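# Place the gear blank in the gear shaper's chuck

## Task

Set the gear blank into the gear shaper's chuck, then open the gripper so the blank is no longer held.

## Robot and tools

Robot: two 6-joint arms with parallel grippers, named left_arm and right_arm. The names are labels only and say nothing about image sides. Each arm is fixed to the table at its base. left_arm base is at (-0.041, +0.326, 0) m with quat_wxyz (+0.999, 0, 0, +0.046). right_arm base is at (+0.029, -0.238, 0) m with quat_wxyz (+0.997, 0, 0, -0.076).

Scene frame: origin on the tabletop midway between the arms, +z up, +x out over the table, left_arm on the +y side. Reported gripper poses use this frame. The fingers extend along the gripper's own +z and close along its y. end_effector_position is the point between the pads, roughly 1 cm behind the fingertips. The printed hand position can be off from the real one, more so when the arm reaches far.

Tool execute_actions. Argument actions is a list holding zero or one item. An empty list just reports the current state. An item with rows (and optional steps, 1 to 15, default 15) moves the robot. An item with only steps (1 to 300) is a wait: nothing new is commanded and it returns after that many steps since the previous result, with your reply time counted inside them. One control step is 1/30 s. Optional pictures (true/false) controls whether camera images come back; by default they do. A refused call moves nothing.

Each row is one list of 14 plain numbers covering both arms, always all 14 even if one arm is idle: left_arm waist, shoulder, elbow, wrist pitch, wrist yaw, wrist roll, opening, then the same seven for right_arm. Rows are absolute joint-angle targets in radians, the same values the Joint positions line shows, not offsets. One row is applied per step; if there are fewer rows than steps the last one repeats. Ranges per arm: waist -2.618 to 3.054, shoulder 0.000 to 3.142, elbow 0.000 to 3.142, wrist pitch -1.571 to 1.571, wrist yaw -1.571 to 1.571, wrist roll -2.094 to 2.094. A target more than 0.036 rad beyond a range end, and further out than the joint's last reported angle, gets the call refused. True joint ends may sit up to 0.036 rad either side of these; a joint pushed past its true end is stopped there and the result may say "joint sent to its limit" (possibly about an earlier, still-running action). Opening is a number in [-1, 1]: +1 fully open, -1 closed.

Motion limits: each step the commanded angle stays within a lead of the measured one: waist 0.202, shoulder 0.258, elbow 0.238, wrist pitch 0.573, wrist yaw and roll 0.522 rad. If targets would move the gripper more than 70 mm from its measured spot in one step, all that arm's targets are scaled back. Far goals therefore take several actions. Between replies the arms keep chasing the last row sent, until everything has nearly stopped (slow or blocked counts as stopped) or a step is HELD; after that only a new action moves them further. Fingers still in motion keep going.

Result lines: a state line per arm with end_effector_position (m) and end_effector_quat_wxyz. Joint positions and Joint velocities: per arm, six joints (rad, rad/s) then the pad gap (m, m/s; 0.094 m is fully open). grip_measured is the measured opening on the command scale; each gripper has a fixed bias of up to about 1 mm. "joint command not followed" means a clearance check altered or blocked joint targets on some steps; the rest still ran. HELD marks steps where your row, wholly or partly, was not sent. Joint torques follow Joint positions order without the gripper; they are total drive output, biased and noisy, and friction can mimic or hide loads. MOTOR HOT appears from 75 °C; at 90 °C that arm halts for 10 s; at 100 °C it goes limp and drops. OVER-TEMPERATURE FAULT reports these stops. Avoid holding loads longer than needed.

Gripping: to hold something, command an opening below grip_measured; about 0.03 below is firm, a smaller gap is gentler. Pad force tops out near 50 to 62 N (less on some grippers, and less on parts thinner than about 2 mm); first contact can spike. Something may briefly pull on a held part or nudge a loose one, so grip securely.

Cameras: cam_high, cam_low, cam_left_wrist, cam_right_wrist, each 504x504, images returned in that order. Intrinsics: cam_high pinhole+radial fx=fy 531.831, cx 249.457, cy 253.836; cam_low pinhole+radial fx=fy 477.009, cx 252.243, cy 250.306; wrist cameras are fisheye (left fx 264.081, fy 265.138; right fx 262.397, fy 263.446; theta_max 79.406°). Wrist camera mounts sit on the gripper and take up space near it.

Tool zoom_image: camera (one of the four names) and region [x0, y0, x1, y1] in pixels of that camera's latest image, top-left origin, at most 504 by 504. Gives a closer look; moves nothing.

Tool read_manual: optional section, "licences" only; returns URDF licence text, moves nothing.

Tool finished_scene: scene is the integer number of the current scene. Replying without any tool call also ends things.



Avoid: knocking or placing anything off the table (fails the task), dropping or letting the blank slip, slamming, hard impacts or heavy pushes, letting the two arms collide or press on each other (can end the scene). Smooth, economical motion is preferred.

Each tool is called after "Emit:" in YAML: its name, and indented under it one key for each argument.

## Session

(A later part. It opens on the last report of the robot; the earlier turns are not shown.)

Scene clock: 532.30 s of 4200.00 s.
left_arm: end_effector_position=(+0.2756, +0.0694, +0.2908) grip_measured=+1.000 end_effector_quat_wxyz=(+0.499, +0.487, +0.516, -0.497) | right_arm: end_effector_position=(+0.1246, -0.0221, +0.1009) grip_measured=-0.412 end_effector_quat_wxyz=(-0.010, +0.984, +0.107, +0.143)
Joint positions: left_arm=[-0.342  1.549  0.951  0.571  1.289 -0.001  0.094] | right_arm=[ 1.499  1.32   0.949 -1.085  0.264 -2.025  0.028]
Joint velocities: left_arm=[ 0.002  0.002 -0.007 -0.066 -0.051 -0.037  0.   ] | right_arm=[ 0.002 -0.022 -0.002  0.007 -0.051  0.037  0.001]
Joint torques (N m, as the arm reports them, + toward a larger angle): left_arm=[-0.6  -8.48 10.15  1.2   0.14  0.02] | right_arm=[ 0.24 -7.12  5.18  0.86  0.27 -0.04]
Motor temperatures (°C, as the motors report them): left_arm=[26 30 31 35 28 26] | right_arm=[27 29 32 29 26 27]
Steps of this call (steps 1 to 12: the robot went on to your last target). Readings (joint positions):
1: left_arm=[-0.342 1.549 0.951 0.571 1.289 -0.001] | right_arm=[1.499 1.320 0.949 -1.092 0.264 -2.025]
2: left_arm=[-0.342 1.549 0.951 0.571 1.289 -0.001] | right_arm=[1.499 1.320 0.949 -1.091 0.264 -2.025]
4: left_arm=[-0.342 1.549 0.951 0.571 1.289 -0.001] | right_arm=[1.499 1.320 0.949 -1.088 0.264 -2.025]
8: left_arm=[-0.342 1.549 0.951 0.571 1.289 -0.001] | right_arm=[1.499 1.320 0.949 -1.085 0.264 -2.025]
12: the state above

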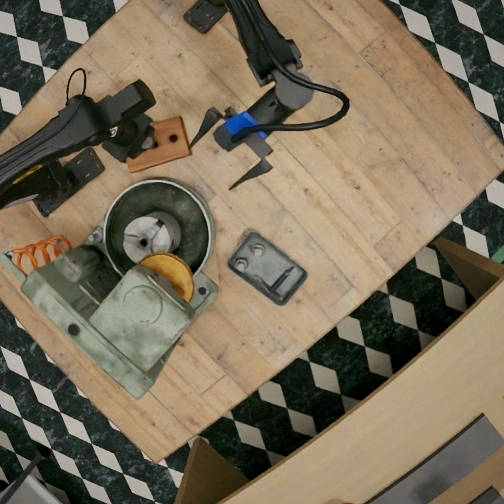

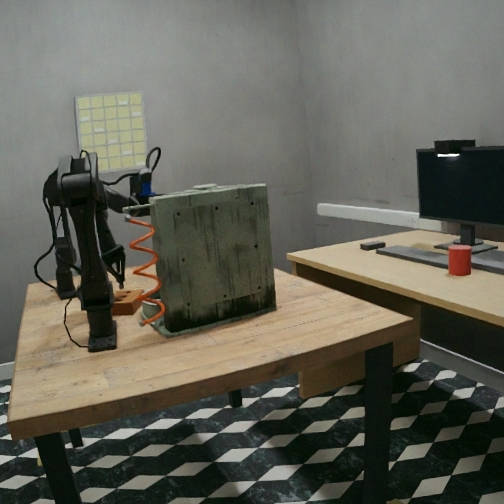

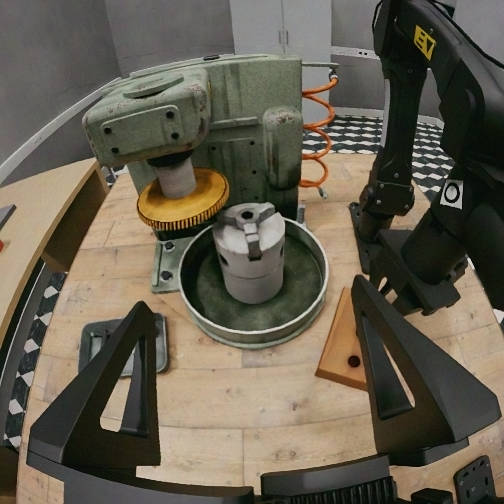

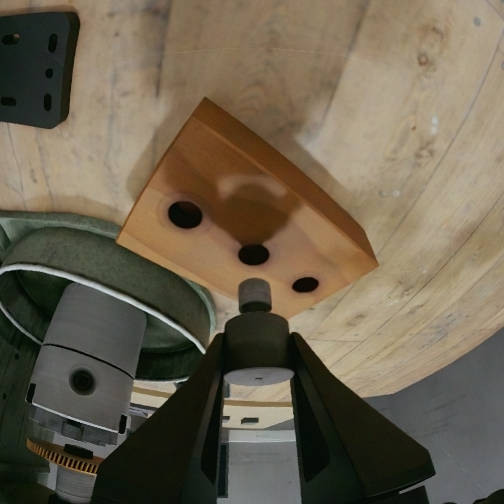

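Emit:
execute_actions:
  actions:
    - {"rows": [[-0.35,1.539,0.965,0.574,1.3,0,1, 1.486,1.31,0.93,-1.065,0.285,-2.03,-0.445],[-0.35,1.539,0.965,0.574,1.3,0,1, 1.486,1.32,0.915,-1.045,0.285,-2.03,-0.445],[-0.35,1.539,0.965,0.574,1.3,0,1, 1.486,1.33,0.90,-1.025,0.285,-2.03,-0.445],[-0.35,1.539,0.965,0.574,1.3,0,1, 1.488,1.34,0.885,-1.005,0.283,-2.03,-0.445],[-0.35,1.539,0.965,0.574,1.3,0,1, 1.488,1.345,0.873,-0.99,0.283,-2.03,-0.445],[-0.35,1.539,0.965,0.574,1.3,0,1, 1.488,1.345,0.862,-0.975,0.283,-2.03,-0.445],[-0.35,1.539,0.965,0.574,1.3,0,1, 1.488,1.338,0.853,-0.965,0.283,-2.03,-0.445],[-0.35,1.539,0.965,0.574,1.3,0,1, 1.488,1.338,0.848,-0.963,0.283,-2.03,-0.445]], "steps": 15}
  pictures: false

Emit:
execute_actions:
  actions:
    - {"steps": 10}

Scene clock: 544.90 s of 4200.00 s.
left_arm: end_effector_position=(+0.2756, +0.0694, +0.2908) grip_measured=+1.000 end_effector_quat_wxyz=(+0.499, +0.487, +0.516, -0.497) | right_arm: end_effector_position=(+0.1268, -0.0226, +0.0770) grip_measured=-0.412 end_effector_quat_wxyz=(-0.011, +0.983, +0.104, +0.149)
Joint positions: left_arm=[-0.342  1.549  0.951  0.571  1.289 -0.001  0.094] | right_arm=[ 1.496  1.333  0.86  -0.976  0.274 -2.025  0.028]
Joint velocities: left_arm=[-0.007  0.012 -0.007 -0.037  0.007 -0.037  0.   ] | right_arm=[-0.017  0.002  0.002  0.11   0.007 -0.022  0.   ]
Joint torques (N m, as the arm reports them, + toward a larger angle): left_arm=[-0.57 -8.45 10.11  1.2   0.15  0.  ] | right_arm=[-0.7  -4.55  4.69  0.86  0.28 -0.04]
Motor temperatures (°C, as the motors report them): left_arm=[26 31 31 35 28 26] | right_arm=[27 29 32 29 26 27]
Steps of this call (steps 1 to 30: the robot went on to your last target; steps 31 to 90: nothing new was sent; then 9.10 s passed at rest; steps 91 to 105: all 15 steps of this action). Readings (joint positions):
91: left_arm=[-0.342 1.549 0.951 0.571 1.289 -0.001] | right_arm=[1.499 1.320 0.949 -1.084 0.265 -2.025]
92: left_arm=[-0.342 1.549 0.951 0.571 1.289 -0.001] | right_arm=[1.499 1.320 0.947 -1.079 0.267 -2.025]
94: left_arm=[-0.342 1.549 0.951 0.571 1.289 -0.001] | right_arm=[1.497 1.320 0.930 -1.054 0.269 -2.025]
98: left_arm=[-0.342 1.549 0.951 0.571 1.289 -0.001] | right_arm=[1.496 1.330 0.876 -1.005 0.271 -2.025]
105: the state above

Scene clock: 545.23 s of 4200.00 s.
left_arm: end_effector_position=(+0.2756, +0.0694, +0.2908) grip_measured=+1.000 end_effector_quat_wxyz=(+0.499, +0.487, +0.516, -0.497) | right_arm: end_effector_position=(+0.1272, -0.0209, +0.0772) grip_measured=-0.412 end_effector_quat_wxyz=(-0.015, +0.983, +0.104, +0.150)
Joint positions: left_arm=[-0.342  1.549  0.951  0.571  1.289 -0.001  0.094] | right_arm=[ 1.496  1.333  0.86  -0.969  0.274 -2.025  0.028]
Joint velocities: left_arm=[-0.032 -0.022 -0.002  0.022 -0.037 -0.095  0.   ] | right_arm=[-0.012 -0.002 -0.007 -0.037 -0.125 -0.037 -0.   ]
Joint torques (N m, as the arm reports them, + toward a larger angle): left_arm=[-0.59 -8.42 10.2   1.19  0.13  0.  ] | right_arm=[-0.69 -4.6   4.76  0.9   0.27 -0.04]
Motor temperatures (°C, as the motors report them): left_arm=[26 31 31 35 28 26] | right_arm=[27 29 32 29 26 27]
Steps of this call (steps 1 to 10: the robot went on to your last target). Readings (joint positions):
1: left_arm=[-0.342 1.549 0.951 0.571 1.289 -0.001] | right_arm=[1.496 1.333 0.860 -0.974 0.274 -2.025]
2: left_arm=[-0.342 1.549 0.951 0.571 1.289 -0.001] | right_arm=[1.496 1.333 0.860 -0.972 0.274 -2.025]
4: left_arm=[-0.342 1.549 0.951 0.571 1.289 -0.001] | right_arm=[1.496 1.333 0.860 -0.970 0.274 -2.025]
8: left_arm=[-0.342 1.549 0.951 0.571 1.289 -0.001] | right_arm=[1.496 1.333 0.860 -0.969 0.274 -2.025]
10: the state above

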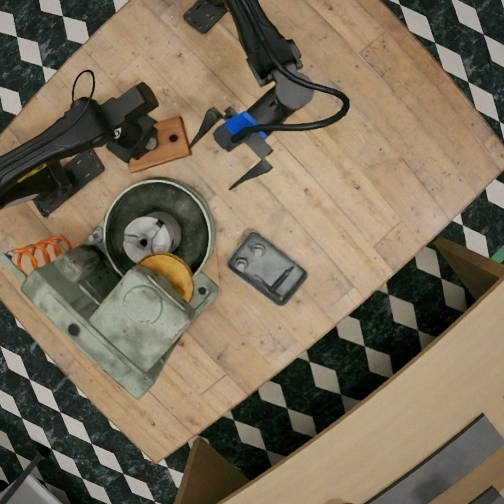

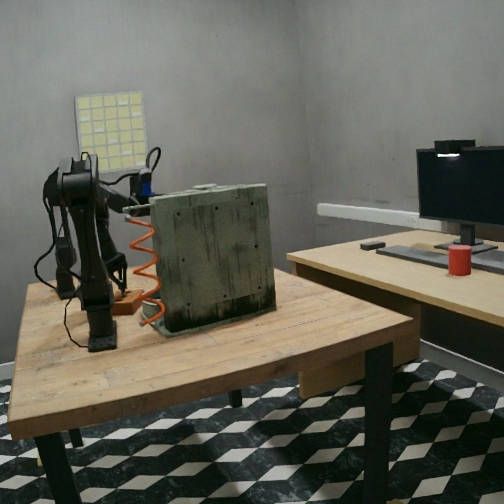

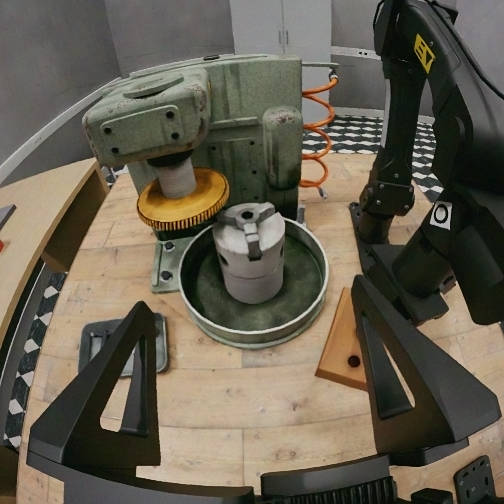

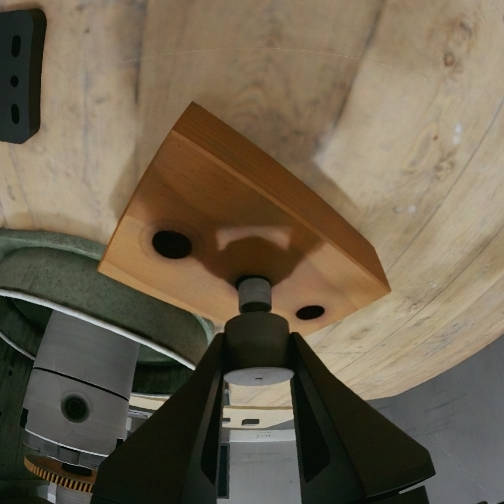

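Emit:
zoom_image:
  camera: "cam_right_wrist"
  region: [200, 240, 320, 350]

Region (200, 240, 320, 350) of cam_right_wrist's 504x504 image, scaled by 4.200, with more detail than that image has; it fills the top 462 rows of this view, and the rest is white.

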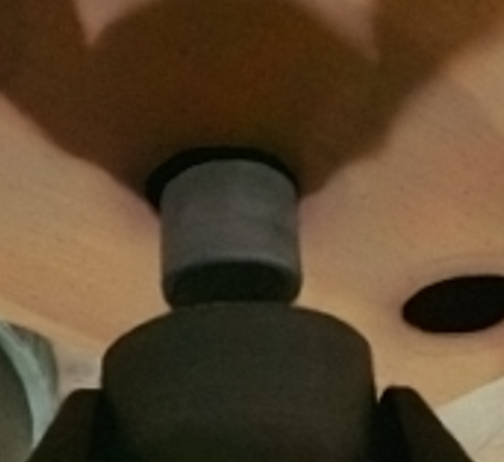

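Emit:
execute_actions:
  actions:
    - {"rows": [[-0.35,1.539,0.965,0.574,1.3,0,1, 1.496,1.338,0.842,-0.963,0.276,-2.03,-0.445],[-0.35,1.539,0.965,0.574,1.3,0,1, 1.496,1.340,0.836,-0.957,0.276,-2.03,-0.445],[-0.35,1.539,0.965,0.574,1.3,0,1, 1.496,1.343,0.830,-0.950,0.276,-2.03,-0.445],[-0.35,1.539,0.965,0.574,1.3,0,1, 1.496,1.346,0.824,-0.943,0.276,-2.03,-0.445],[-0.35,1.539,0.965,0.574,1.3,0,1, 1.496,1.349,0.818,-0.936,0.276,-2.03,-0.445],[-0.35,1.539,0.965,0.574,1.3,0,1, 1.496,1.352,0.812,-0.929,0.276,-2.03,-0.445],[-0.35,1.539,0.965,0.574,1.3,0,1, 1.496,1.354,0.807,-0.922,0.276,-2.03,-0.445],[-0.35,1.539,0.965,0.574,1.3,0,1, 1.496,1.354,0.804,-0.915,0.276,-2.03,-0.445],[-0.35,1.539,0.965,0.574,1.3,0,1, 1.496,1.346,0.804,-0.912,0.276,-2.03,-0.445]], "steps": 15}
  pictures: false

Emit:
execute_actions:
  actions:
    - {"steps": 10}

Scene clock: 557.10 s of 4200.00 s.
left_arm: end_effector_position=(+0.2756, +0.0694, +0.2908) grip_measured=+1.000 end_effector_quat_wxyz=(+0.499, +0.487, +0.516, -0.497) | right_arm: end_effector_position=(+0.1270, -0.0219, +0.0659) grip_measured=-0.412 end_effector_quat_wxyz=(-0.016, +0.983, +0.104, +0.150)
Joint positions: left_arm=[-0.342  1.549  0.951  0.571  1.289 -0.001  0.094] | right_arm=[ 1.496  1.339  0.818 -0.919  0.274 -2.025  0.028]
Joint velocities: left_arm=[-0.012  0.002 -0.017 -0.007 -0.051 -0.037  0.   ] | right_arm=[ 0.022 -0.002 -0.017 -0.007  0.022  0.007 -0.   ]
Joint torques (N m, as the arm reports them, + toward a larger angle): left_arm=[-0.62 -8.39 10.18  1.22  0.12  0.03] | right_arm=[-0.04 -4.45  4.62  0.9   0.2  -0.04]
Motor temperatures (°C, as the motors report them): left_arm=[26 31 31 35 28 26] | right_arm=[27 29 32 29 26 27]
Steps of this call (steps 1 to 15: the robot went on to your last target; steps 16 to 90: nothing new was sent; then 8.37 s passed at rest; steps 91 to 105: all 15 steps of this action). Readings (joint positions):
91: left_arm=[-0.342 1.549 0.951 0.571 1.289 -0.001] | right_arm=[1.496 1.333 0.860 -0.968 0.274 -2.025]
92: left_arm=[-0.342 1.549 0.951 0.571 1.289 -0.001] | right_arm=[1.496 1.333 0.860 -0.968 0.274 -2.025]
94: left_arm=[-0.342 1.549 0.951 0.571 1.289 -0.001] | right_arm=[1.496 1.333 0.854 -0.961 0.274 -2.025]
98: left_arm=[-0.342 1.549 0.951 0.571 1.289 -0.001] | right_arm=[1.496 1.336 0.829 -0.936 0.274 -2.025]
105: the state above

Scene clock: 557.43 s of 4200.00 s.
left_arm: end_effector_position=(+0.2756, +0.0694, +0.2908) grip_measured=+1.000 end_effector_quat_wxyz=(+0.499, +0.487, +0.516, -0.497) | right_arm: end_effector_position=(+0.1270, -0.0216, +0.0659) grip_measured=-0.412 end_effector_quat_wxyz=(-0.016, +0.983, +0.104, +0.150)
Joint positions: left_arm=[-0.342  1.549  0.951  0.571  1.289 -0.001  0.094] | right_arm=[ 1.496  1.339  0.818 -0.917  0.274 -2.025  0.028]
Joint velocities: left_arm=[-0.012 -0.007  0.007  0.007 -0.022  0.007  0.   ] | right_arm=[-0.002  0.002  0.012 -0.037 -0.007  0.022  0.001]
Joint torques (N m, as the arm reports them, + toward a larger angle): left_arm=[-0.61 -8.41 10.15  1.2   0.13  0.02] | right_arm=[-0.04 -4.47  4.61  0.89  0.19 -0.05]
Motor temperatures (°C, as the motors report them): left_arm=[26 31 31 35 28 26] | right_arm=[27 29 32 29 26 27]
Steps of this call (steps 1 to 10: the robot went on to your last target). Readings (joint positions):
1: left_arm=[-0.342 1.549 0.951 0.571 1.289 -0.001] | right_arm=[1.496 1.339 0.818 -0.918 0.274 -2.025]
2: left_arm=[-0.342 1.549 0.951 0.571 1.289 -0.001] | right_arm=[1.496 1.339 0.818 -0.918 0.274 -2.025]
4: left_arm=[-0.342 1.549 0.951 0.571 1.289 -0.001] | right_arm=[1.496 1.339 0.818 -0.918 0.274 -2.025]
8: left_arm=[-0.342 1.549 0.951 0.571 1.289 -0.001] | right_arm=[1.496 1.339 0.818 -0.917 0.274 -2.025]
10: the state above

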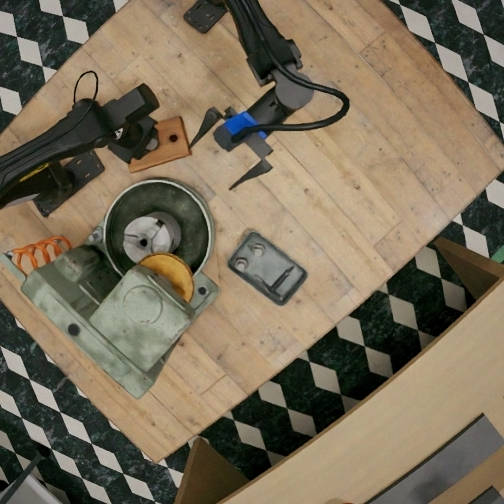

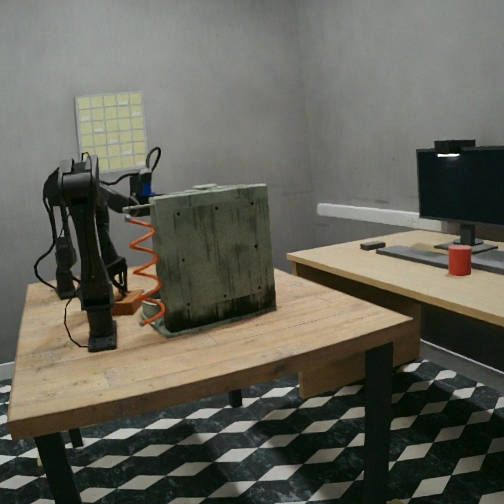

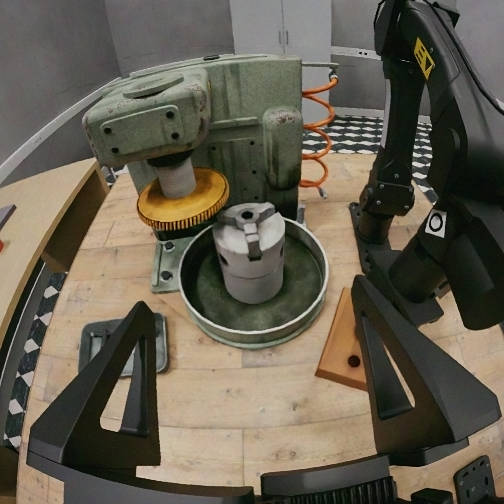

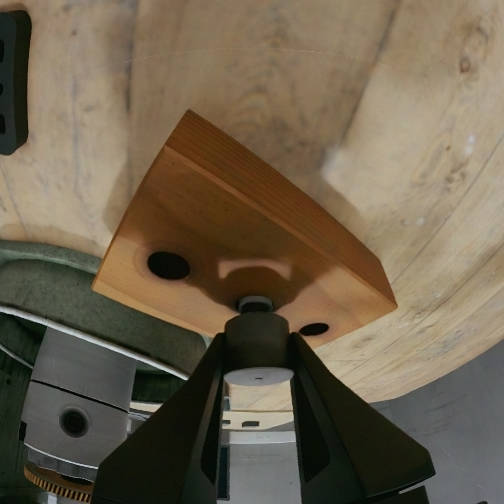

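Emit:
execute_actions:
  actions:
    - {"rows": [[-0.35,1.539,0.965,0.574,1.3,0,1, 1.496,1.339,0.818,-0.917,0.274,-2.03,-0.35],[-0.35,1.539,0.965,0.574,1.3,0,1, 1.496,1.339,0.818,-0.917,0.274,-2.03,-0.2],[-0.35,1.539,0.965,0.574,1.3,0,1, 1.496,1.339,0.818,-0.917,0.274,-2.03,0.1],[-0.35,1.539,0.965,0.574,1.3,0,1, 1.496,1.339,0.818,-0.917,0.274,-2.03,0.4],[-0.35,1.539,0.965,0.574,1.3,0,1, 1.496,1.32,0.818,-0.917,0.274,-2.03,0.6],[-0.35,1.539,0.965,0.574,1.3,0,1, 1.512,1.30,0.808,-0.911,0.30,-2.033,0.6],[-0.35,1.539,0.965,0.574,1.3,0,1, 1.530,1.285,0.797,-0.905,0.325,-2.036,0.6],[-0.35,1.539,0.965,0.574,1.3,0,1, 1.548,1.27,0.786,-0.898,0.35,-2.039,0.6],[-0.35,1.539,0.965,0.574,1.3,0,1, 1.566,1.255,0.775,-0.891,0.375,-2.042,0.6],[-0.35,1.539,0.965,0.574,1.3,0,1, 1.584,1.24,0.764,-0.884,0.40,-2.045,0.6],[-0.35,1.539,0.965,0.574,1.3,0,1, 1.602,1.225,0.753,-0.877,0.425,-2.048,0.6],[-0.35,1.539,0.965,0.574,1.3,0,1, 1.620,1.21,0.742,-0.870,0.45,-2.051,0.6],[-0.35,1.539,0.965,0.574,1.3,0,1, 1.638,1.195,0.731,-0.863,0.475,-2.054,0.6],[-0.35,1.539,0.965,0.574,1.3,0,1, 1.654,1.182,0.720,-0.857,0.495,-2.057,0.6],[-0.35,1.539,0.965,0.574,1.3,0,1, 1.667,1.172,0.710,-0.852,0.507,-2.059,0.6]], "steps": 15}
  pictures: false

Emit:
execute_actions:
  actions:
    - {"steps": 15}

Scene clock: 575.83 s of 4200.00 s.
left_arm: end_effector_position=(+0.2756, +0.0694, +0.2908) grip_measured=+1.000 end_effector_quat_wxyz=(+0.499, +0.487, +0.516, -0.497) | right_arm: end_effector_position=(+0.1201, -0.0181, +0.0833) grip_measured=+0.599 end_effector_quat_wxyz=(-0.053, +0.958, +0.161, +0.231)
Joint positions: left_arm=[-0.342  1.549  0.951  0.571  1.289 -0.001  0.094] | right_arm=[ 1.634  1.213  0.749 -0.872  0.42  -2.042  0.075]
Joint velocities: left_arm=[-0.007  0.007  0.002  0.007  0.051  0.037  0.   ] | right_arm=[ 0.476 -0.383 -0.349  0.095  0.549 -0.022  0.001]
Joint torques (N m, as the arm reports them, + toward a larger angle): left_arm=[-0.61 -8.41 10.06  1.2   0.15  0.02] | right_arm=[ 0.36 -5.9   4.35  1.04  0.32 -0.05]
Motor temperatures (°C, as the motors report them): left_arm=[26 31 31 35 28 26] | right_arm=[27 29 31 29 26 27]
Steps of this call (steps 1 to 15: the robot went on to your last target; steps 16 to 90: nothing new was sent; then 14.90 s passed at rest; steps 91 to 105: all 15 steps of this action). Readings (joint positions):
91: left_arm=[-0.342 1.549 0.951 0.571 1.289 -0.001] | right_arm=[1.496 1.339 0.818 -0.917 0.274 -2.025]
92: left_arm=[-0.342 1.549 0.951 0.571 1.289 -0.001] | right_arm=[1.496 1.339 0.818 -0.917 0.274 -2.025]
94: left_arm=[-0.342 1.549 0.951 0.571 1.289 -0.001] | right_arm=[1.496 1.339 0.818 -0.917 0.274 -2.025]
98: left_arm=[-0.342 1.549 0.951 0.571 1.289 -0.001] | right_arm=[1.511 1.323 0.815 -0.911 0.297 -2.027]
105: the state above

Scene clock: 576.33 s of 4200.00 s.
left_arm: end_effector_position=(+0.2756, +0.0694, +0.2908) grip_measured=+1.000 end_effector_quat_wxyz=(+0.499, +0.487, +0.516, -0.497) | right_arm: end_effector_position=(+0.1263, -0.0196, +0.0874) grip_measured=+0.599 end_effector_quat_wxyz=(-0.051, +0.947, +0.170, +0.266)
Joint positions: left_arm=[-0.342  1.549  0.951  0.571  1.289 -0.001  0.094] | right_arm=[ 1.659  1.194  0.727 -0.854  0.494 -2.052  0.075]
Joint velocities: left_arm=[-0.002 -0.007 -0.017 -0.051 -0.11   0.081  0.   ] | right_arm=[ 0.012  0.007 -0.002  0.007  0.066  0.037 -0.   ]
Joint torques (N m, as the arm reports them, + toward a larger angle): left_arm=[-0.63 -8.38 10.17  1.21  0.15  0.01] | right_arm=[ 0.63 -6.04  4.58  1.06  0.41 -0.06]
Motor temperatures (°C, as the motors report them): left_arm=[26 31 31 35 28 26] | right_arm=[27 29 31 29 26 27]
Steps of this call (steps 1 to 15: the robot went on to your last target). Readings (joint positions):
1: left_arm=[-0.342 1.549 0.951 0.571 1.289 -0.001] | right_arm=[1.647 1.203 0.740 -0.870 0.435 -2.044]
2: left_arm=[-0.342 1.549 0.951 0.571 1.289 -0.001] | right_arm=[1.655 1.196 0.734 -0.869 0.446 -2.046]
4: left_arm=[-0.342 1.549 0.951 0.571 1.289 -0.001] | right_arm=[1.659 1.194 0.728 -0.867 0.464 -2.049]
8: left_arm=[-0.342 1.549 0.951 0.571 1.289 -0.001] | right_arm=[1.659 1.194 0.727 -0.860 0.484 -2.051]
15: the state above

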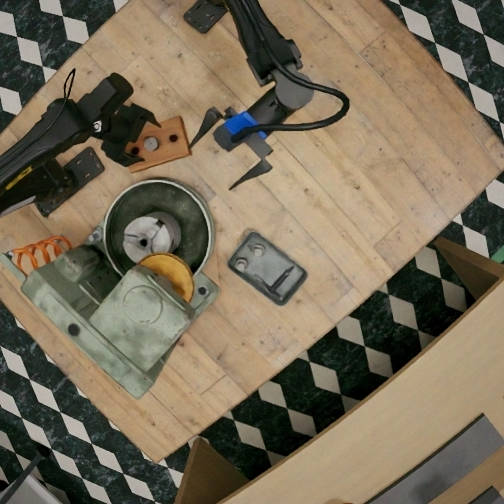

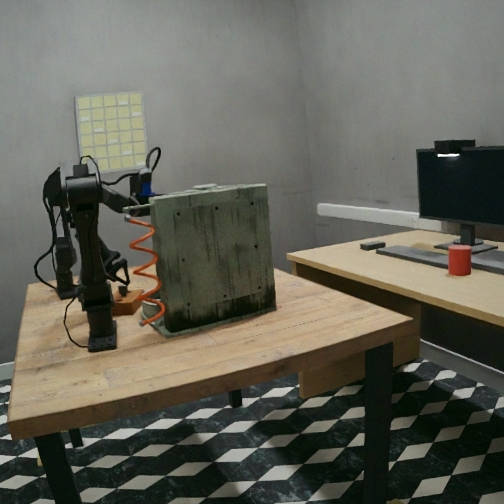

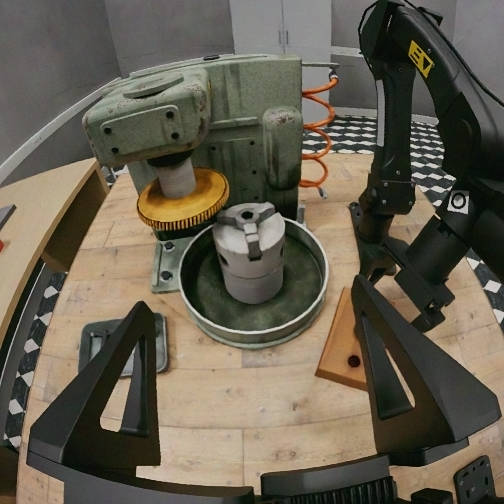

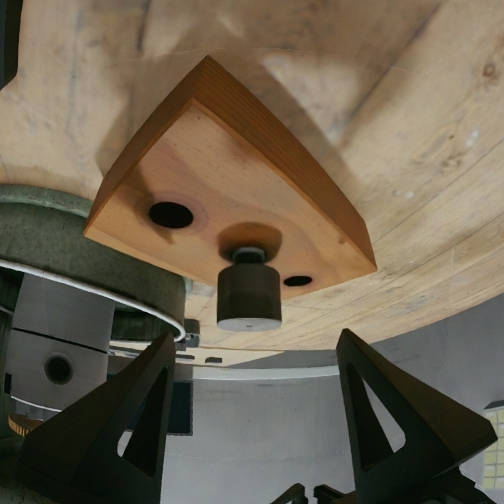

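Emit:
execute_actions:
  actions:
    - {"rows": [[-0.35,1.539,0.965,0.574,1.3,0,1, 1.667,1.195,0.702,-0.842,0.511,-2.059,0.5],[-0.35,1.539,0.965,0.574,1.3,0,1, 1.667,1.205,0.693,-0.830,0.511,-2.059,0.4],[-0.35,1.539,0.965,0.574,1.3,0,1, 1.667,1.212,0.684,-0.818,0.511,-2.059,0.3],[-0.35,1.539,0.965,0.574,1.3,0,1, 1.667,1.218,0.675,-0.806,0.511,-2.059,0.3],[-0.35,1.539,0.965,0.574,1.3,0,1, 1.667,1.222,0.666,-0.794,0.511,-2.059,0.3],[-0.35,1.539,0.965,0.574,1.3,0,1, 1.667,1.226,0.657,-0.782,0.511,-2.059,0.3],[-0.35,1.539,0.965,0.574,1.3,0,1, 1.667,1.229,0.648,-0.772,0.511,-2.059,0.3],[-0.35,1.539,0.965,0.574,1.3,0,1, 1.667,1.229,0.641,-0.764,0.511,-2.059,0.3],[-0.35,1.539,0.965,0.574,1.3,0,1, 1.667,1.223,0.637,-0.759,0.511,-2.059,0.3]], "steps": 15}
  pictures: false

Emit:
execute_actions:
  actions:
    - {"steps": 10}

Scene clock: 583.73 s of 4200.00 s.
left_arm: end_effector_position=(+0.2756, +0.0694, +0.2908) grip_measured=+1.000 end_effector_quat_wxyz=(+0.499, +0.487, +0.516, -0.497) | right_arm: end_effector_position=(+0.1271, -0.0246, +0.0656) grip_measured=+0.301 end_effector_quat_wxyz=(-0.043, +0.947, +0.171, +0.268)
Joint positions: left_arm=[-0.342  1.549  0.951  0.571  1.289 -0.001  0.094] | right_arm=[ 1.659  1.214  0.651 -0.772  0.501 -2.053  0.061]
Joint velocities: left_arm=[ 0.007  0.007 -0.017 -0.051 -0.022 -0.037  0.   ] | right_arm=[-0.012 -0.012  0.017  0.037 -0.051  0.022  0.001]
Joint torques (N m, as the arm reports them, + toward a larger angle): left_arm=[-0.61 -8.44 10.09  1.21  0.12  0.01] | right_arm=[ 0.63 -2.92  4.71  1.01  0.41 -0.06]
Motor temperatures (°C, as the motors report them): left_arm=[26 31 31 35 28 26] | right_arm=[27 29 31 30 26 27]
Steps of this call (steps 1 to 15: the robot went on to your last target; steps 16 to 90: nothing new was sent; then 3.90 s passed at rest; steps 91 to 105: all 15 steps of this action). Readings (joint positions):
91: left_arm=[-0.342 1.549 0.951 0.571 1.289 -0.001] | right_arm=[1.659 1.194 0.727 -0.853 0.497 -2.053]
92: left_arm=[-0.342 1.549 0.951 0.571 1.289 -0.001] | right_arm=[1.659 1.194 0.726 -0.849 0.498 -2.053]
94: left_arm=[-0.342 1.549 0.951 0.571 1.289 -0.001] | right_arm=[1.659 1.194 0.714 -0.833 0.500 -2.053]
98: left_arm=[-0.342 1.549 0.951 0.571 1.289 -0.001] | right_arm=[1.659 1.211 0.676 -0.799 0.501 -2.053]
105: the state above

Scene clock: 584.07 s of 4200.00 s.
left_arm: end_effector_position=(+0.2756, +0.0694, +0.2908) grip_measured=+1.000 end_effector_quat_wxyz=(+0.499, +0.487, +0.516, -0.497) | right_arm: end_effector_position=(+0.1272, -0.0222, +0.0662) grip_measured=+0.301 end_effector_quat_wxyz=(-0.048, +0.947, +0.170, +0.269)
Joint positions: left_arm=[-0.342  1.549  0.951  0.571  1.289 -0.001  0.094] | right_arm=[ 1.659  1.214  0.651 -0.761  0.501 -2.053  0.061]
Joint velocities: left_arm=[-0.012  0.012  0.002  0.037  0.066  0.022  0.   ] | right_arm=[-0.002  0.002 -0.007  0.037 -0.037  0.022  0.   ]
Joint torques (N m, as the arm reports them, + toward a larger angle): left_arm=[-0.59 -8.36 10.11  1.2   0.14  0.02] | right_arm=[ 0.63 -2.98  4.68  1.06  0.41 -0.06]
Motor temperatures (°C, as the motors report them): left_arm=[26 31 31 35 28 26] | right_arm=[27 29 31 30 26 27]
Steps of this call (steps 1 to 10: the robot went on to your last target). Readings (joint positions):
1: left_arm=[-0.342 1.549 0.951 0.571 1.289 -0.001] | right_arm=[1.659 1.214 0.651 -0.770 0.501 -2.053]
2: left_arm=[-0.342 1.549 0.951 0.571 1.289 -0.001] | right_arm=[1.659 1.214 0.651 -0.767 0.501 -2.053]
4: left_arm=[-0.342 1.549 0.951 0.571 1.289 -0.001] | right_arm=[1.659 1.214 0.651 -0.764 0.501 -2.053]
8: left_arm=[-0.342 1.549 0.951 0.571 1.289 -0.001] | right_arm=[1.659 1.214 0.651 -0.762 0.501 -2.053]
10: the state above

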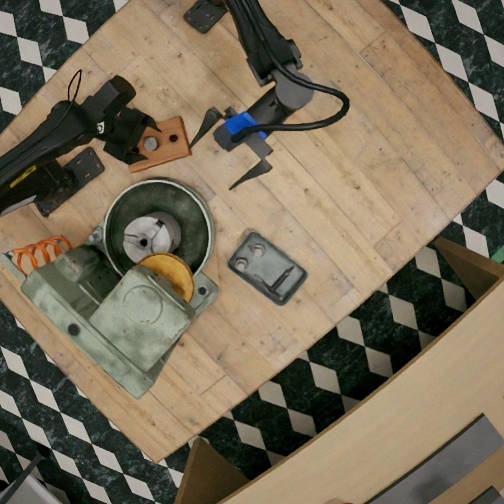

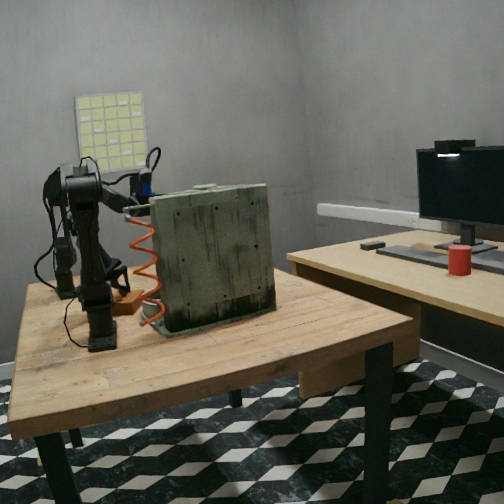

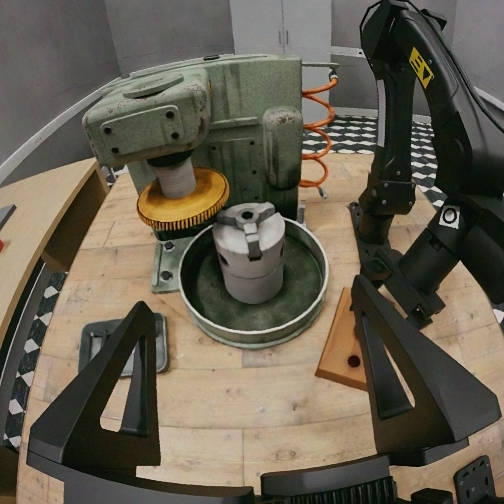

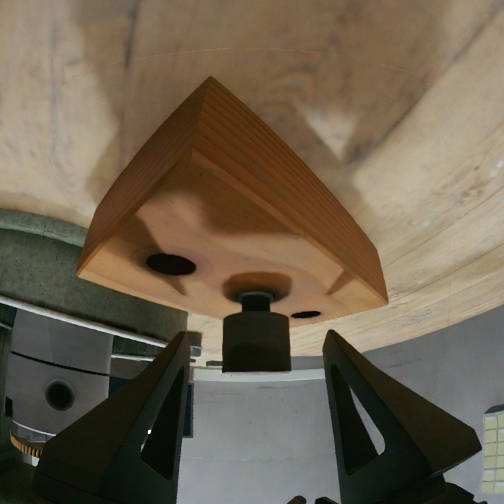

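Emit:
zoom_image:
  camera: "cam_high"
  region: [110, 100, 190, 180]

Emit:
zoom_image:
  camera: "cam_right_wrist"
  region: [170, 270, 350, 400]

Region (110, 100, 190, 180) of cam_high's 504x504 image, scaled by 6.300, with more detail than that image has.

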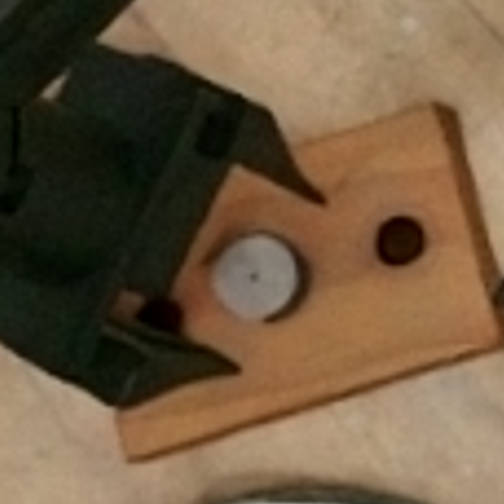

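Region (170, 270, 350, 400) of cam_right_wrist's 504x504 image, scaled by 2.800, with more detail than that image has.

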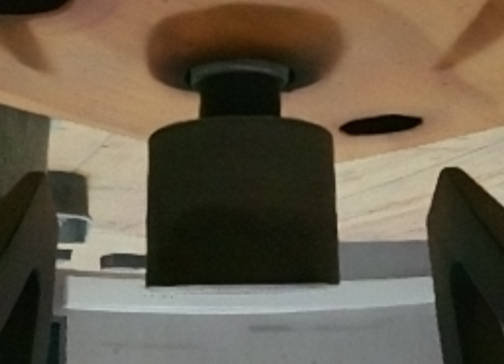

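Emit:
execute_actions:
  actions:
    - {"rows": [[-0.35,1.539,0.965,0.574,1.3,0,1, 1.659,1.218,0.645,-0.761,0.505,-2.056,0.1],[-0.35,1.539,0.965,0.574,1.3,0,1, 1.659,1.218,0.645,-0.761,0.505,-2.056,-0.1],[-0.35,1.539,0.965,0.574,1.3,0,1, 1.659,1.218,0.645,-0.761,0.505,-2.056,-0.25],[-0.35,1.539,0.965,0.574,1.3,0,1, 1.659,1.218,0.645,-0.761,0.505,-2.056,-0.31],[-0.35,1.539,0.965,0.574,1.3,0,1, 1.659,1.218,0.645,-0.761,0.505,-2.056,-0.33],[-0.35,1.539,0.965,0.574,1.3,0,1, 1.659,1.218,0.645,-0.761,0.505,-2.056,-0.35],[-0.35,1.539,0.965,0.574,1.3,0,1, 1.659,1.218,0.645,-0.761,0.505,-2.056,-0.37],[-0.35,1.539,0.965,0.574,1.3,0,1, 1.659,1.218,0.645,-0.761,0.505,-2.056,-0.385],[-0.35,1.539,0.965,0.574,1.3,0,1, 1.659,1.218,0.645,-0.761,0.505,-2.056,-0.40],[-0.35,1.539,0.965,0.574,1.3,0,1, 1.659,1.218,0.645,-0.761,0.505,-2.056,-0.415],[-0.35,1.539,0.965,0.574,1.3,0,1, 1.659,1.218,0.645,-0.761,0.505,-2.056,-0.43],[-0.35,1.539,0.965,0.574,1.3,0,1, 1.659,1.218,0.645,-0.761,0.505,-2.056,-0.445]], "steps": 15}
  pictures: false

Scene clock: 594.87 s of 4200.00 s.
left_arm: end_effector_position=(+0.2756, +0.0694, +0.2908) grip_measured=+1.000 end_effector_quat_wxyz=(+0.499, +0.487, +0.516, -0.497) | right_arm: end_effector_position=(+0.1273, -0.0220, +0.0663) grip_measured=-0.411 end_effector_quat_wxyz=(-0.049, +0.947, +0.170, +0.269)
Joint positions: left_arm=[-0.342  1.549  0.951  0.571  1.289 -0.001  0.094] | right_arm=[ 1.659  1.214  0.651 -0.76   0.502 -2.053  0.028]
Joint velocities: left_arm=[-0.017 -0.032  0.002  0.007 -0.007  0.037  0.   ] | right_arm=[-0.037 -0.002 -0.002 -0.022 -0.022  0.051  0.   ]
Joint torques (N m, as the arm reports them, + toward a larger angle): left_arm=[-0.52 -8.44 10.09  1.2   0.14  0.  ] | right_arm=[ 0.   -3.53  5.18  1.05  0.34 -0.03]
Motor temperatures (°C, as the motors report them): left_arm=[26 31 31 35 28 26] | right_arm=[27 29 31 30 26 27]
Steps of this call (steps 1 to 30: the robot went on to your last target; steps 31 to 90: nothing new was sent; then 7.30 s passed at rest; steps 91 to 105: all 15 steps of this action). Readings (joint positions):
91: left_arm=[-0.342 1.549 0.951 0.571 1.289 -0.001] | right_arm=[1.659 1.214 0.651 -0.760 0.501 -2.053]
92: left_arm=[-0.342 1.549 0.951 0.571 1.289 -0.001] | right_arm=[1.659 1.214 0.651 -0.760 0.501 -2.053]
94: left_arm=[-0.342 1.549 0.951 0.571 1.289 -0.001] | right_arm=[1.659 1.214 0.651 -0.760 0.501 -2.053]
98: left_arm=[-0.342 1.549 0.951 0.571 1.289 -0.001] | right_arm=[1.659 1.214 0.651 -0.760 0.502 -2.053]
105: the state above

Emit:
execute_actions:
  actions:
    - {"rows": [[-0.35,1.539,0.965,0.574,1.3,0,1, 1.659,1.195,0.675,-0.780,0.505,-2.056,-0.445],[-0.35,1.539,0.965,0.574,1.3,0,1, 1.659,1.188,0.688,-0.797,0.505,-2.056,-0.445],[-0.35,1.539,0.965,0.574,1.3,0,1, 1.659,1.183,0.70,-0.814,0.505,-2.056,-0.445],[-0.35,1.539,0.965,0.574,1.3,0,1, 1.659,1.178,0.713,-0.832,0.505,-2.056,-0.445],[-0.35,1.539,0.965,0.574,1.3,0,1, 1.659,1.173,0.727,-0.851,0.505,-2.056,-0.445],[-0.35,1.539,0.965,0.574,1.3,0,1, 1.659,1.168,0.745,-0.875,0.505,-2.056,-0.445],[-0.35,1.539,0.965,0.574,1.3,0,1, 1.659,1.163,0.77,-0.905,0.505,-2.056,-0.445],[-0.35,1.539,0.965,0.574,1.3,0,1, 1.659,1.16,0.80,-0.94,0.505,-2.056,-0.445],[-0.35,1.539,0.965,0.574,1.3,0,1, 1.659,1.16,0.835,-0.98,0.505,-2.056,-0.445],[-0.35,1.539,0.965,0.574,1.3,0,1, 1.659,1.165,0.875,-1.02,0.505,-2.056,-0.445],[-0.35,1.539,0.965,0.574,1.3,0,1, 1.659,1.17,0.92,-1.065,0.505,-2.056,-0.445],[-0.35,1.539,0.965,0.574,1.3,0,1, 1.65,1.177,0.965,-1.11,0.505,-2.056,-0.445],[-0.35,1.539,0.965,0.574,1.3,0,1, 1.63,1.185,1.01,-1.15,0.505,-2.056,-0.445],[-0.35,1.539,0.965,0.574,1.3,0,1, 1.60,1.193,1.055,-1.19,0.505,-2.056,-0.445],[-0.35,1.539,0.965,0.574,1.3,0,1, 1.565,1.20,1.10,-1.23,0.505,-2.056,-0.445]], "steps": 15}
  pictures: false

Emit:
execute_actions:
  actions:
    - {"rows": [[-0.35,1.539,0.965,0.574,1.3,0,1, 1.525,1.208,1.14,-1.265,0.505,-2.056,-0.445],[-0.35,1.539,0.965,0.574,1.3,0,1, 1.48,1.216,1.175,-1.295,0.505,-2.056,-0.445],[-0.35,1.539,0.965,0.574,1.3,0,1, 1.43,1.224,1.205,-1.315,0.505,-2.056,-0.445],[-0.35,1.539,0.965,0.574,1.3,0,1, 1.375,1.231,1.23,-1.33,0.505,-2.056,-0.445],[-0.35,1.539,0.965,0.574,1.3,0,1, 1.32,1.236,1.248,-1.34,0.505,-2.056,-0.445],[-0.35,1.539,0.965,0.574,1.3,0,1, 1.265,1.24,1.26,-1.345,0.505,-2.056,-0.445],[-0.35,1.539,0.965,0.574,1.3,0,1, 1.21,1.24,1.262,-1.345,0.505,-2.056,-0.445],[-0.35,1.539,0.965,0.574,1.3,0,1, 1.155,1.24,1.262,-1.345,0.505,-2.056,-0.445],[-0.35,1.539,0.965,0.574,1.3,0,1, 1.10,1.24,1.262,-1.345,0.505,-2.056,-0.445],[-0.35,1.539,0.965,0.574,1.3,0,1, 1.05,1.24,1.262,-1.345,0.505,-2.056,-0.445],[-0.35,1.539,0.965,0.574,1.3,0,1, 1.005,1.24,1.262,-1.345,0.505,-2.056,-0.445],[-0.35,1.539,0.965,0.574,1.3,0,1, 0.965,1.24,1.262,-1.345,0.505,-2.056,-0.445],[-0.35,1.539,0.965,0.574,1.3,0,1, 0.93,1.24,1.262,-1.345,0.505,-2.056,-0.445],[-0.35,1.539,0.965,0.574,1.3,0,1, 0.90,1.24,1.262,-1.345,0.505,-2.056,-0.445],[-0.35,1.539,0.965,0.574,1.3,0,1, 0.875,1.24,1.262,-1.345,0.51,-2.056,-0.445]], "steps": 15}
  pictures: false

Emit:
execute_actions:
  actions:
    - {"steps": 15}

Scene clock: 621.97 s of 4200.00 s.
left_arm: end_effector_position=(+0.2756, +0.0694, +0.2908) grip_measured=+1.000 end_effector_quat_wxyz=(+0.499, +0.487, +0.516, -0.497) | right_arm: end_effector_position=(+0.1342, -0.0052, +0.1545) grip_measured=-0.411 end_effector_quat_wxyz=(-0.071, +0.948, +0.149, +0.272)
Joint positions: left_arm=[-0.342  1.549  0.951  0.571  1.289 -0.001  0.094] | right_arm=[ 1.628  1.194  0.984 -1.06   0.491 -2.053  0.028]
Joint velocities: left_arm=[-0.007  0.017 -0.002 -0.037 -0.051 -0.037  0.   ] | right_arm=[-0.642 -0.002  1.394 -0.989 -0.066  0.066 -0.   ]
Joint torques (N m, as the arm reports them, + toward a larger angle): left_arm=[-0.58 -8.43 10.16  1.21  0.13  0.01] | right_arm=[-1.92 -3.49  7.75  0.94  0.64 -0.01]
Motor temperatures (°C, as the motors report them): left_arm=[26 31 32 35 28 26] | right_arm=[27 28 32 30 26 27]
Steps of this call (steps 1 to 15: the robot went on to your last target; steps 16 to 90: nothing new was sent; then 23.60 s passed at rest; steps 91 to 105: all 15 steps of this action). Readings (joint positions):
91: left_arm=[-0.342 1.549 0.951 0.571 1.289 -0.001] | right_arm=[1.659 1.214 0.651 -0.760 0.502 -2.053]
92: left_arm=[-0.342 1.549 0.951 0.571 1.289 -0.001] | right_arm=[1.659 1.214 0.651 -0.761 0.502 -2.053]
94: left_arm=[-0.342 1.549 0.951 0.571 1.289 -0.001] | right_arm=[1.659 1.214 0.658 -0.773 0.501 -2.053]
98: left_arm=[-0.342 1.549 0.951 0.571 1.289 -0.001] | right_arm=[1.659 1.200 0.712 -0.840 0.500 -2.053]
105: the state above

Scene clock: 622.47 s of 4200.00 s.
left_arm: end_effector_position=(+0.2756, +0.0694, +0.2908) grip_measured=+1.000 end_effector_quat_wxyz=(+0.499, +0.487, +0.516, -0.497) | right_arm: end_effector_position=(+0.2565, -0.1328, +0.2086) grip_measured=-0.411 end_effector_quat_wxyz=(+0.044, +0.944, -0.182, +0.272)
Joint positions: left_arm=[-0.342  1.549  0.951  0.571  1.289 -0.001  0.094] | right_arm=[ 0.928  1.235  1.234 -1.308  0.498 -2.053  0.028]
Joint velocities: left_arm=[0.007 0.002 0.012 0.007 0.007 0.051 0.   ] | right_arm=[-0.916 -0.002 -0.012 -0.11   0.022  0.022 -0.001]
Joint torques (N m, as the arm reports them, + toward a larger angle): left_arm=[-0.56 -8.41 10.09  1.21  0.13  0.  ] | right_arm=[ 0.19 -3.72  7.31  0.96  0.44 -0.02]
Motor temperatures (°C, as the motors report them): left_arm=[26 31 32 35 28 26] | right_arm=[27 28 32 30 26 27]
Steps of this call (steps 1 to 15: all 15 steps of this action). Readings (joint positions):
1: left_arm=[-0.342 1.549 0.951 0.571 1.289 -0.001] | right_arm=[1.600 1.194 1.031 -1.092 0.489 -2.053]
2: left_arm=[-0.342 1.549 0.951 0.571 1.289 -0.001] | right_arm=[1.565 1.196 1.077 -1.123 0.487 -2.053]
4: left_arm=[-0.342 1.549 0.951 0.571 1.289 -0.001] | right_arm=[1.475 1.203 1.156 -1.176 0.487 -2.053]
8: left_arm=[-0.342 1.549 0.951 0.571 1.289 -0.001] | right_arm=[1.256 1.222 1.232 -1.243 0.492 -2.053]
15: the state above

Scene clock: 622.97 s of 4200.00 s.
left_arm: end_effector_position=(+0.2756, +0.0694, +0.2908) grip_measured=+1.000 end_effector_quat_wxyz=(+0.499, +0.487, +0.516, -0.497) | right_arm: end_effector_position=(+0.2584, -0.1475, +0.2079) grip_measured=-0.411 end_effector_quat_wxyz=(+0.060, +0.940, -0.202, +0.266)
Joint positions: left_arm=[-0.342  1.549  0.951  0.571  1.289 -0.001  0.094] | right_arm=[ 0.879  1.235  1.234 -1.328  0.502 -2.053  0.028]
Joint velocities: left_arm=[-0.027 -0.007 -0.002 -0.037  0.081 -0.037  0.   ] | right_arm=[ 0.022 -0.007  0.007  0.037 -0.022 -0.051 -0.   ]
Joint torques (N m, as the arm reports them, + toward a larger angle): left_arm=[-0.49 -8.43 10.22  1.21  0.13  0.02] | right_arm=[-0.32 -3.63  7.33  0.89  0.38 -0.03]
Motor temperatures (°C, as the motors report them): left_arm=[26 31 32 35 28 26] | right_arm=[27 28 32 30 26 27]
Steps of this call (steps 1 to 15: the robot went on to your last target). Readings (joint positions):
1: left_arm=[-0.342 1.549 0.951 0.571 1.289 -0.001] | right_arm=[0.902 1.235 1.234 -1.313 0.500 -2.053]
2: left_arm=[-0.342 1.549 0.951 0.571 1.289 -0.001] | right_arm=[0.886 1.235 1.234 -1.318 0.502 -2.053]
4: left_arm=[-0.342 1.549 0.951 0.571 1.289 -0.001] | right_arm=[0.879 1.235 1.234 -1.324 0.503 -2.053]
8: left_arm=[-0.342 1.549 0.951 0.571 1.289 -0.001] | right_arm=[0.879 1.235 1.234 -1.327 0.502 -2.053]
15: the state above

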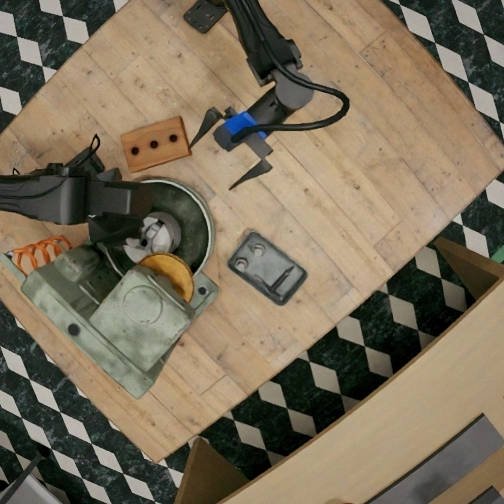

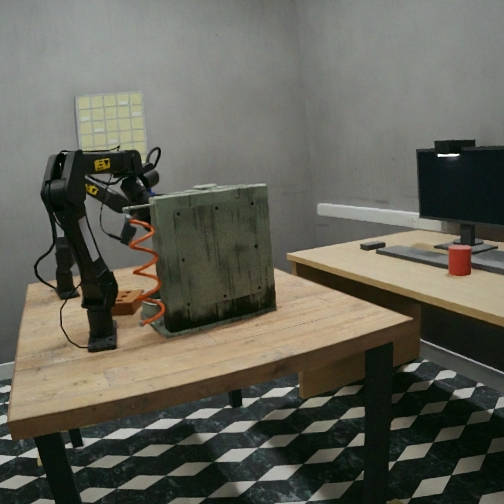

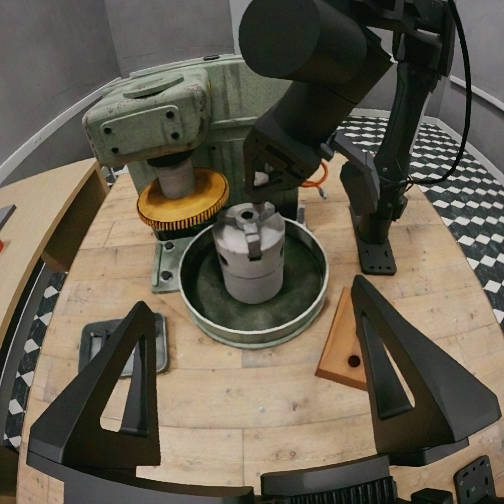

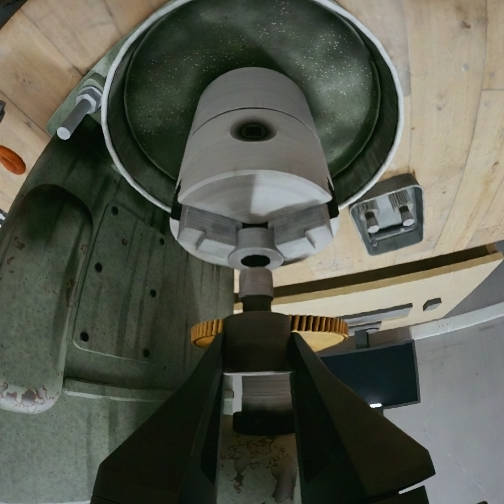

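Emit:
execute_actions:
  actions:
    - {"rows": [[-0.35,1.539,0.965,0.574,1.3,0,1, 0.865,1.25,1.245,-1.325,0.508,-2.056,-0.445],[-0.35,1.539,0.965,0.574,1.3,0,1, 0.856,1.257,1.245,-1.318,0.508,-2.056,-0.445],[-0.35,1.539,0.965,0.574,1.3,0,1, 0.847,1.263,1.245,-1.311,0.508,-2.056,-0.445],[-0.35,1.539,0.965,0.574,1.3,0,1, 0.838,1.268,1.245,-1.305,0.508,-2.056,-0.445],[-0.35,1.539,0.965,0.574,1.3,0,1, 0.829,1.273,1.245,-1.299,0.508,-2.056,-0.445],[-0.35,1.539,0.965,0.574,1.3,0,1, 0.820,1.278,1.245,-1.293,0.508,-2.056,-0.445],[-0.35,1.539,0.965,0.574,1.3,0,1, 0.811,1.283,1.245,-1.287,0.508,-2.056,-0.445],[-0.35,1.539,0.965,0.574,1.3,0,1, 0.803,1.288,1.245,-1.282,0.508,-2.056,-0.445],[-0.35,1.539,0.965,0.574,1.3,0,1, 0.797,1.290,1.245,-1.278,0.508,-2.056,-0.445],[-0.35,1.539,0.965,0.574,1.3,0,1, 0.793,1.286,1.245,-1.276,0.508,-2.056,-0.445]], "steps": 15}
  pictures: false

Emit:
execute_actions:
  actions:
    - {"steps": 10}

Scene clock: 629.77 s of 4200.00 s.
left_arm: end_effector_position=(+0.2756, +0.0694, +0.2908) grip_measured=+1.000 end_effector_quat_wxyz=(+0.499, +0.487, +0.516, -0.497) | right_arm: end_effector_position=(+0.2748, -0.1578, +0.1996) grip_measured=-0.411 end_effector_quat_wxyz=(+0.072, +0.933, -0.238, +0.261)
Joint positions: left_arm=[-0.342  1.549  0.951  0.571  1.289 -0.001  0.094] | right_arm=[ 0.801  1.282  1.234 -1.289  0.501 -2.053  0.028]
Joint velocities: left_arm=[-0.027 -0.002 -0.017  0.051  0.051 -0.007  0.   ] | right_arm=[ 0.002 -0.002 -0.002  0.081  0.037 -0.007 -0.001]
Joint torques (N m, as the arm reports them, + toward a larger angle): left_arm=[-0.53 -8.41 10.22  1.23  0.13  0.03] | right_arm=[-0.67 -4.35  6.3   1.09  0.38 -0.03]
Motor temperatures (°C, as the motors report them): left_arm=[26 31 32 35 28 26] | right_arm=[27 28 32 30 26 27]
Steps of this call (steps 1 to 15: the robot went on to your last target; steps 16 to 90: nothing new was sent; then 3.30 s passed at rest; steps 91 to 105: all 15 steps of this action). Readings (joint positions):
91: left_arm=[-0.342 1.549 0.951 0.571 1.289 -0.001] | right_arm=[0.878 1.235 1.234 -1.328 0.502 -2.053]
92: left_arm=[-0.342 1.549 0.951 0.571 1.289 -0.001] | right_arm=[0.876 1.236 1.234 -1.328 0.502 -2.053]
94: left_arm=[-0.342 1.549 0.951 0.571 1.289 -0.001] | right_arm=[0.863 1.243 1.234 -1.326 0.502 -2.053]
98: left_arm=[-0.342 1.549 0.951 0.571 1.289 -0.001] | right_arm=[0.826 1.269 1.234 -1.312 0.501 -2.053]
105: the state above

Scene clock: 630.10 s of 4200.00 s.
left_arm: end_effector_position=(+0.2756, +0.0694, +0.2908) grip_measured=+1.000 end_effector_quat_wxyz=(+0.499, +0.487, +0.516, -0.497) | right_arm: end_effector_position=(+0.2753, -0.1574, +0.1998) grip_measured=-0.411 end_effector_quat_wxyz=(+0.071, +0.932, -0.238, +0.262)
Joint positions: left_arm=[-0.342  1.549  0.951  0.571  1.289 -0.001  0.094] | right_arm=[ 0.801  1.282  1.234 -1.286  0.501 -2.053  0.028]
Joint velocities: left_arm=[ 0.012 -0.007 -0.007 -0.066  0.081  0.022  0.   ] | right_arm=[ 0.012  0.012 -0.017  0.066 -0.037 -0.022 -0.001]
Joint torques (N m, as the arm reports them, + toward a larger angle): left_arm=[-0.52 -8.3  10.18  1.2   0.14  0.02] | right_arm=[-0.68 -4.35  6.31  1.12  0.37 -0.02]
Motor temperatures (°C, as the motors report them): left_arm=[26 31 32 35 28 26] | right_arm=[27 28 32 30 26 27]
Steps of this call (steps 1 to 10: the robot went on to your last target). Readings (joint positions):
1: left_arm=[-0.342 1.549 0.951 0.571 1.289 -0.001] | right_arm=[0.801 1.282 1.234 -1.288 0.501 -2.053]
2: left_arm=[-0.342 1.549 0.951 0.571 1.289 -0.001] | right_arm=[0.801 1.282 1.234 -1.288 0.501 -2.053]
4: left_arm=[-0.342 1.549 0.951 0.571 1.289 -0.001] | right_arm=[0.801 1.282 1.234 -1.287 0.501 -2.053]
8: left_arm=[-0.342 1.549 0.951 0.571 1.289 -0.001] | right_arm=[0.801 1.282 1.234 -1.286 0.501 -2.053]
10: the state above

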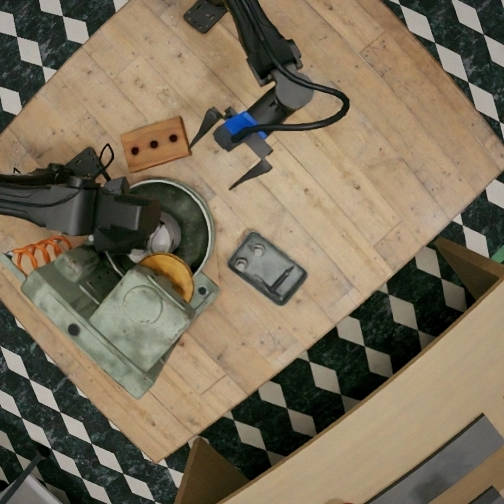

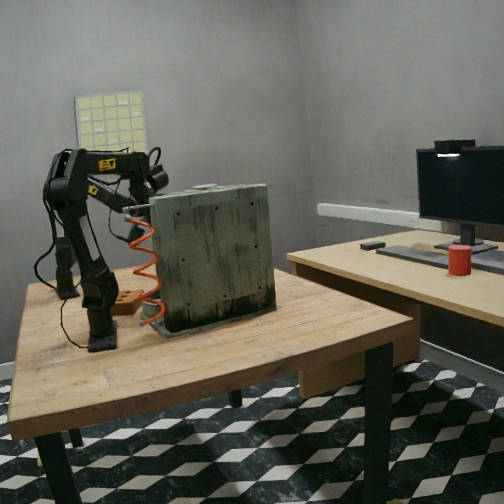

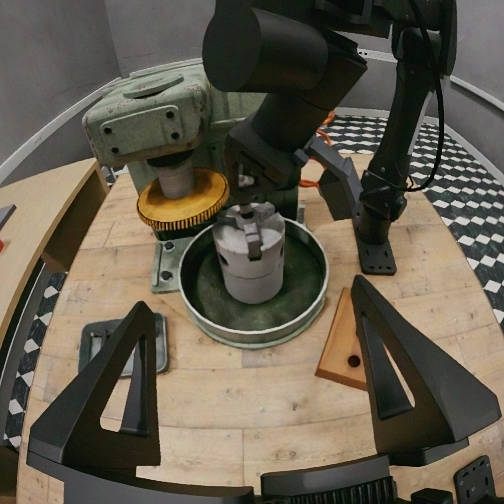

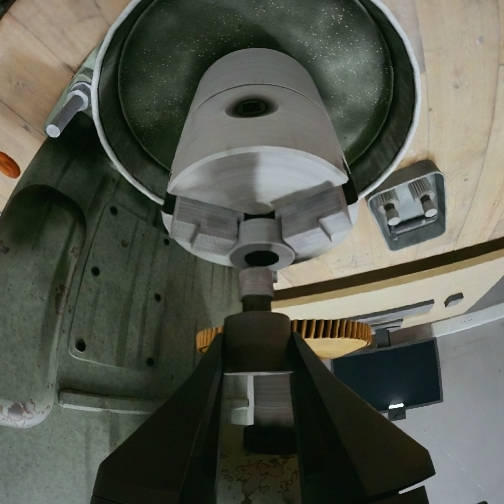

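Emit:
zoom_image:
  camera: "cam_right_wrist"
  region: [200, 200, 330, 340]

Emit:
zoom_image:
  camera: "cam_left_wrist"
  region: [190, 120, 310, 260]

Region (200, 200, 330, 340) of cam_right_wrist's 504x504 image, scaled by 3.600, with more detail than that image has; it fills the left 468 columns of this view, and the rest is white.

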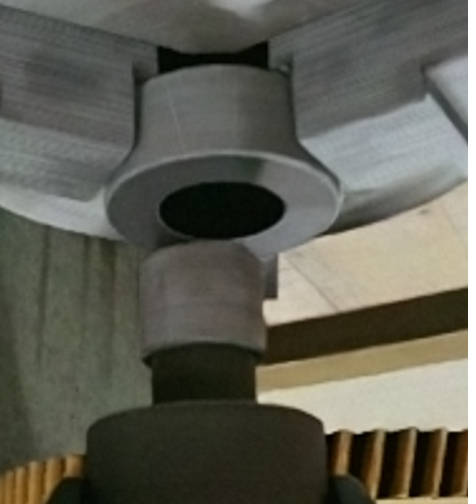

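Region (190, 120, 310, 260) of cam_left_wrist's 504x504 image, scaled by 3.600, with more detail than that image has; it fills the left 432 columns of this view, and the rest is white.

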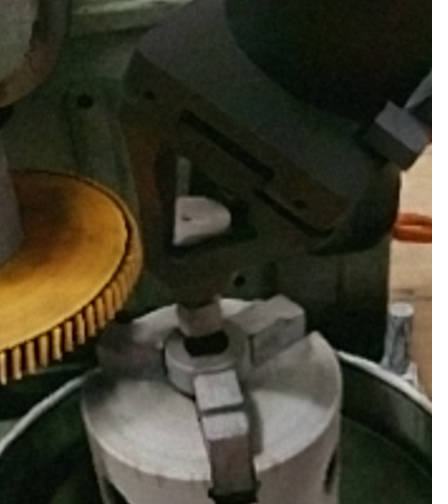

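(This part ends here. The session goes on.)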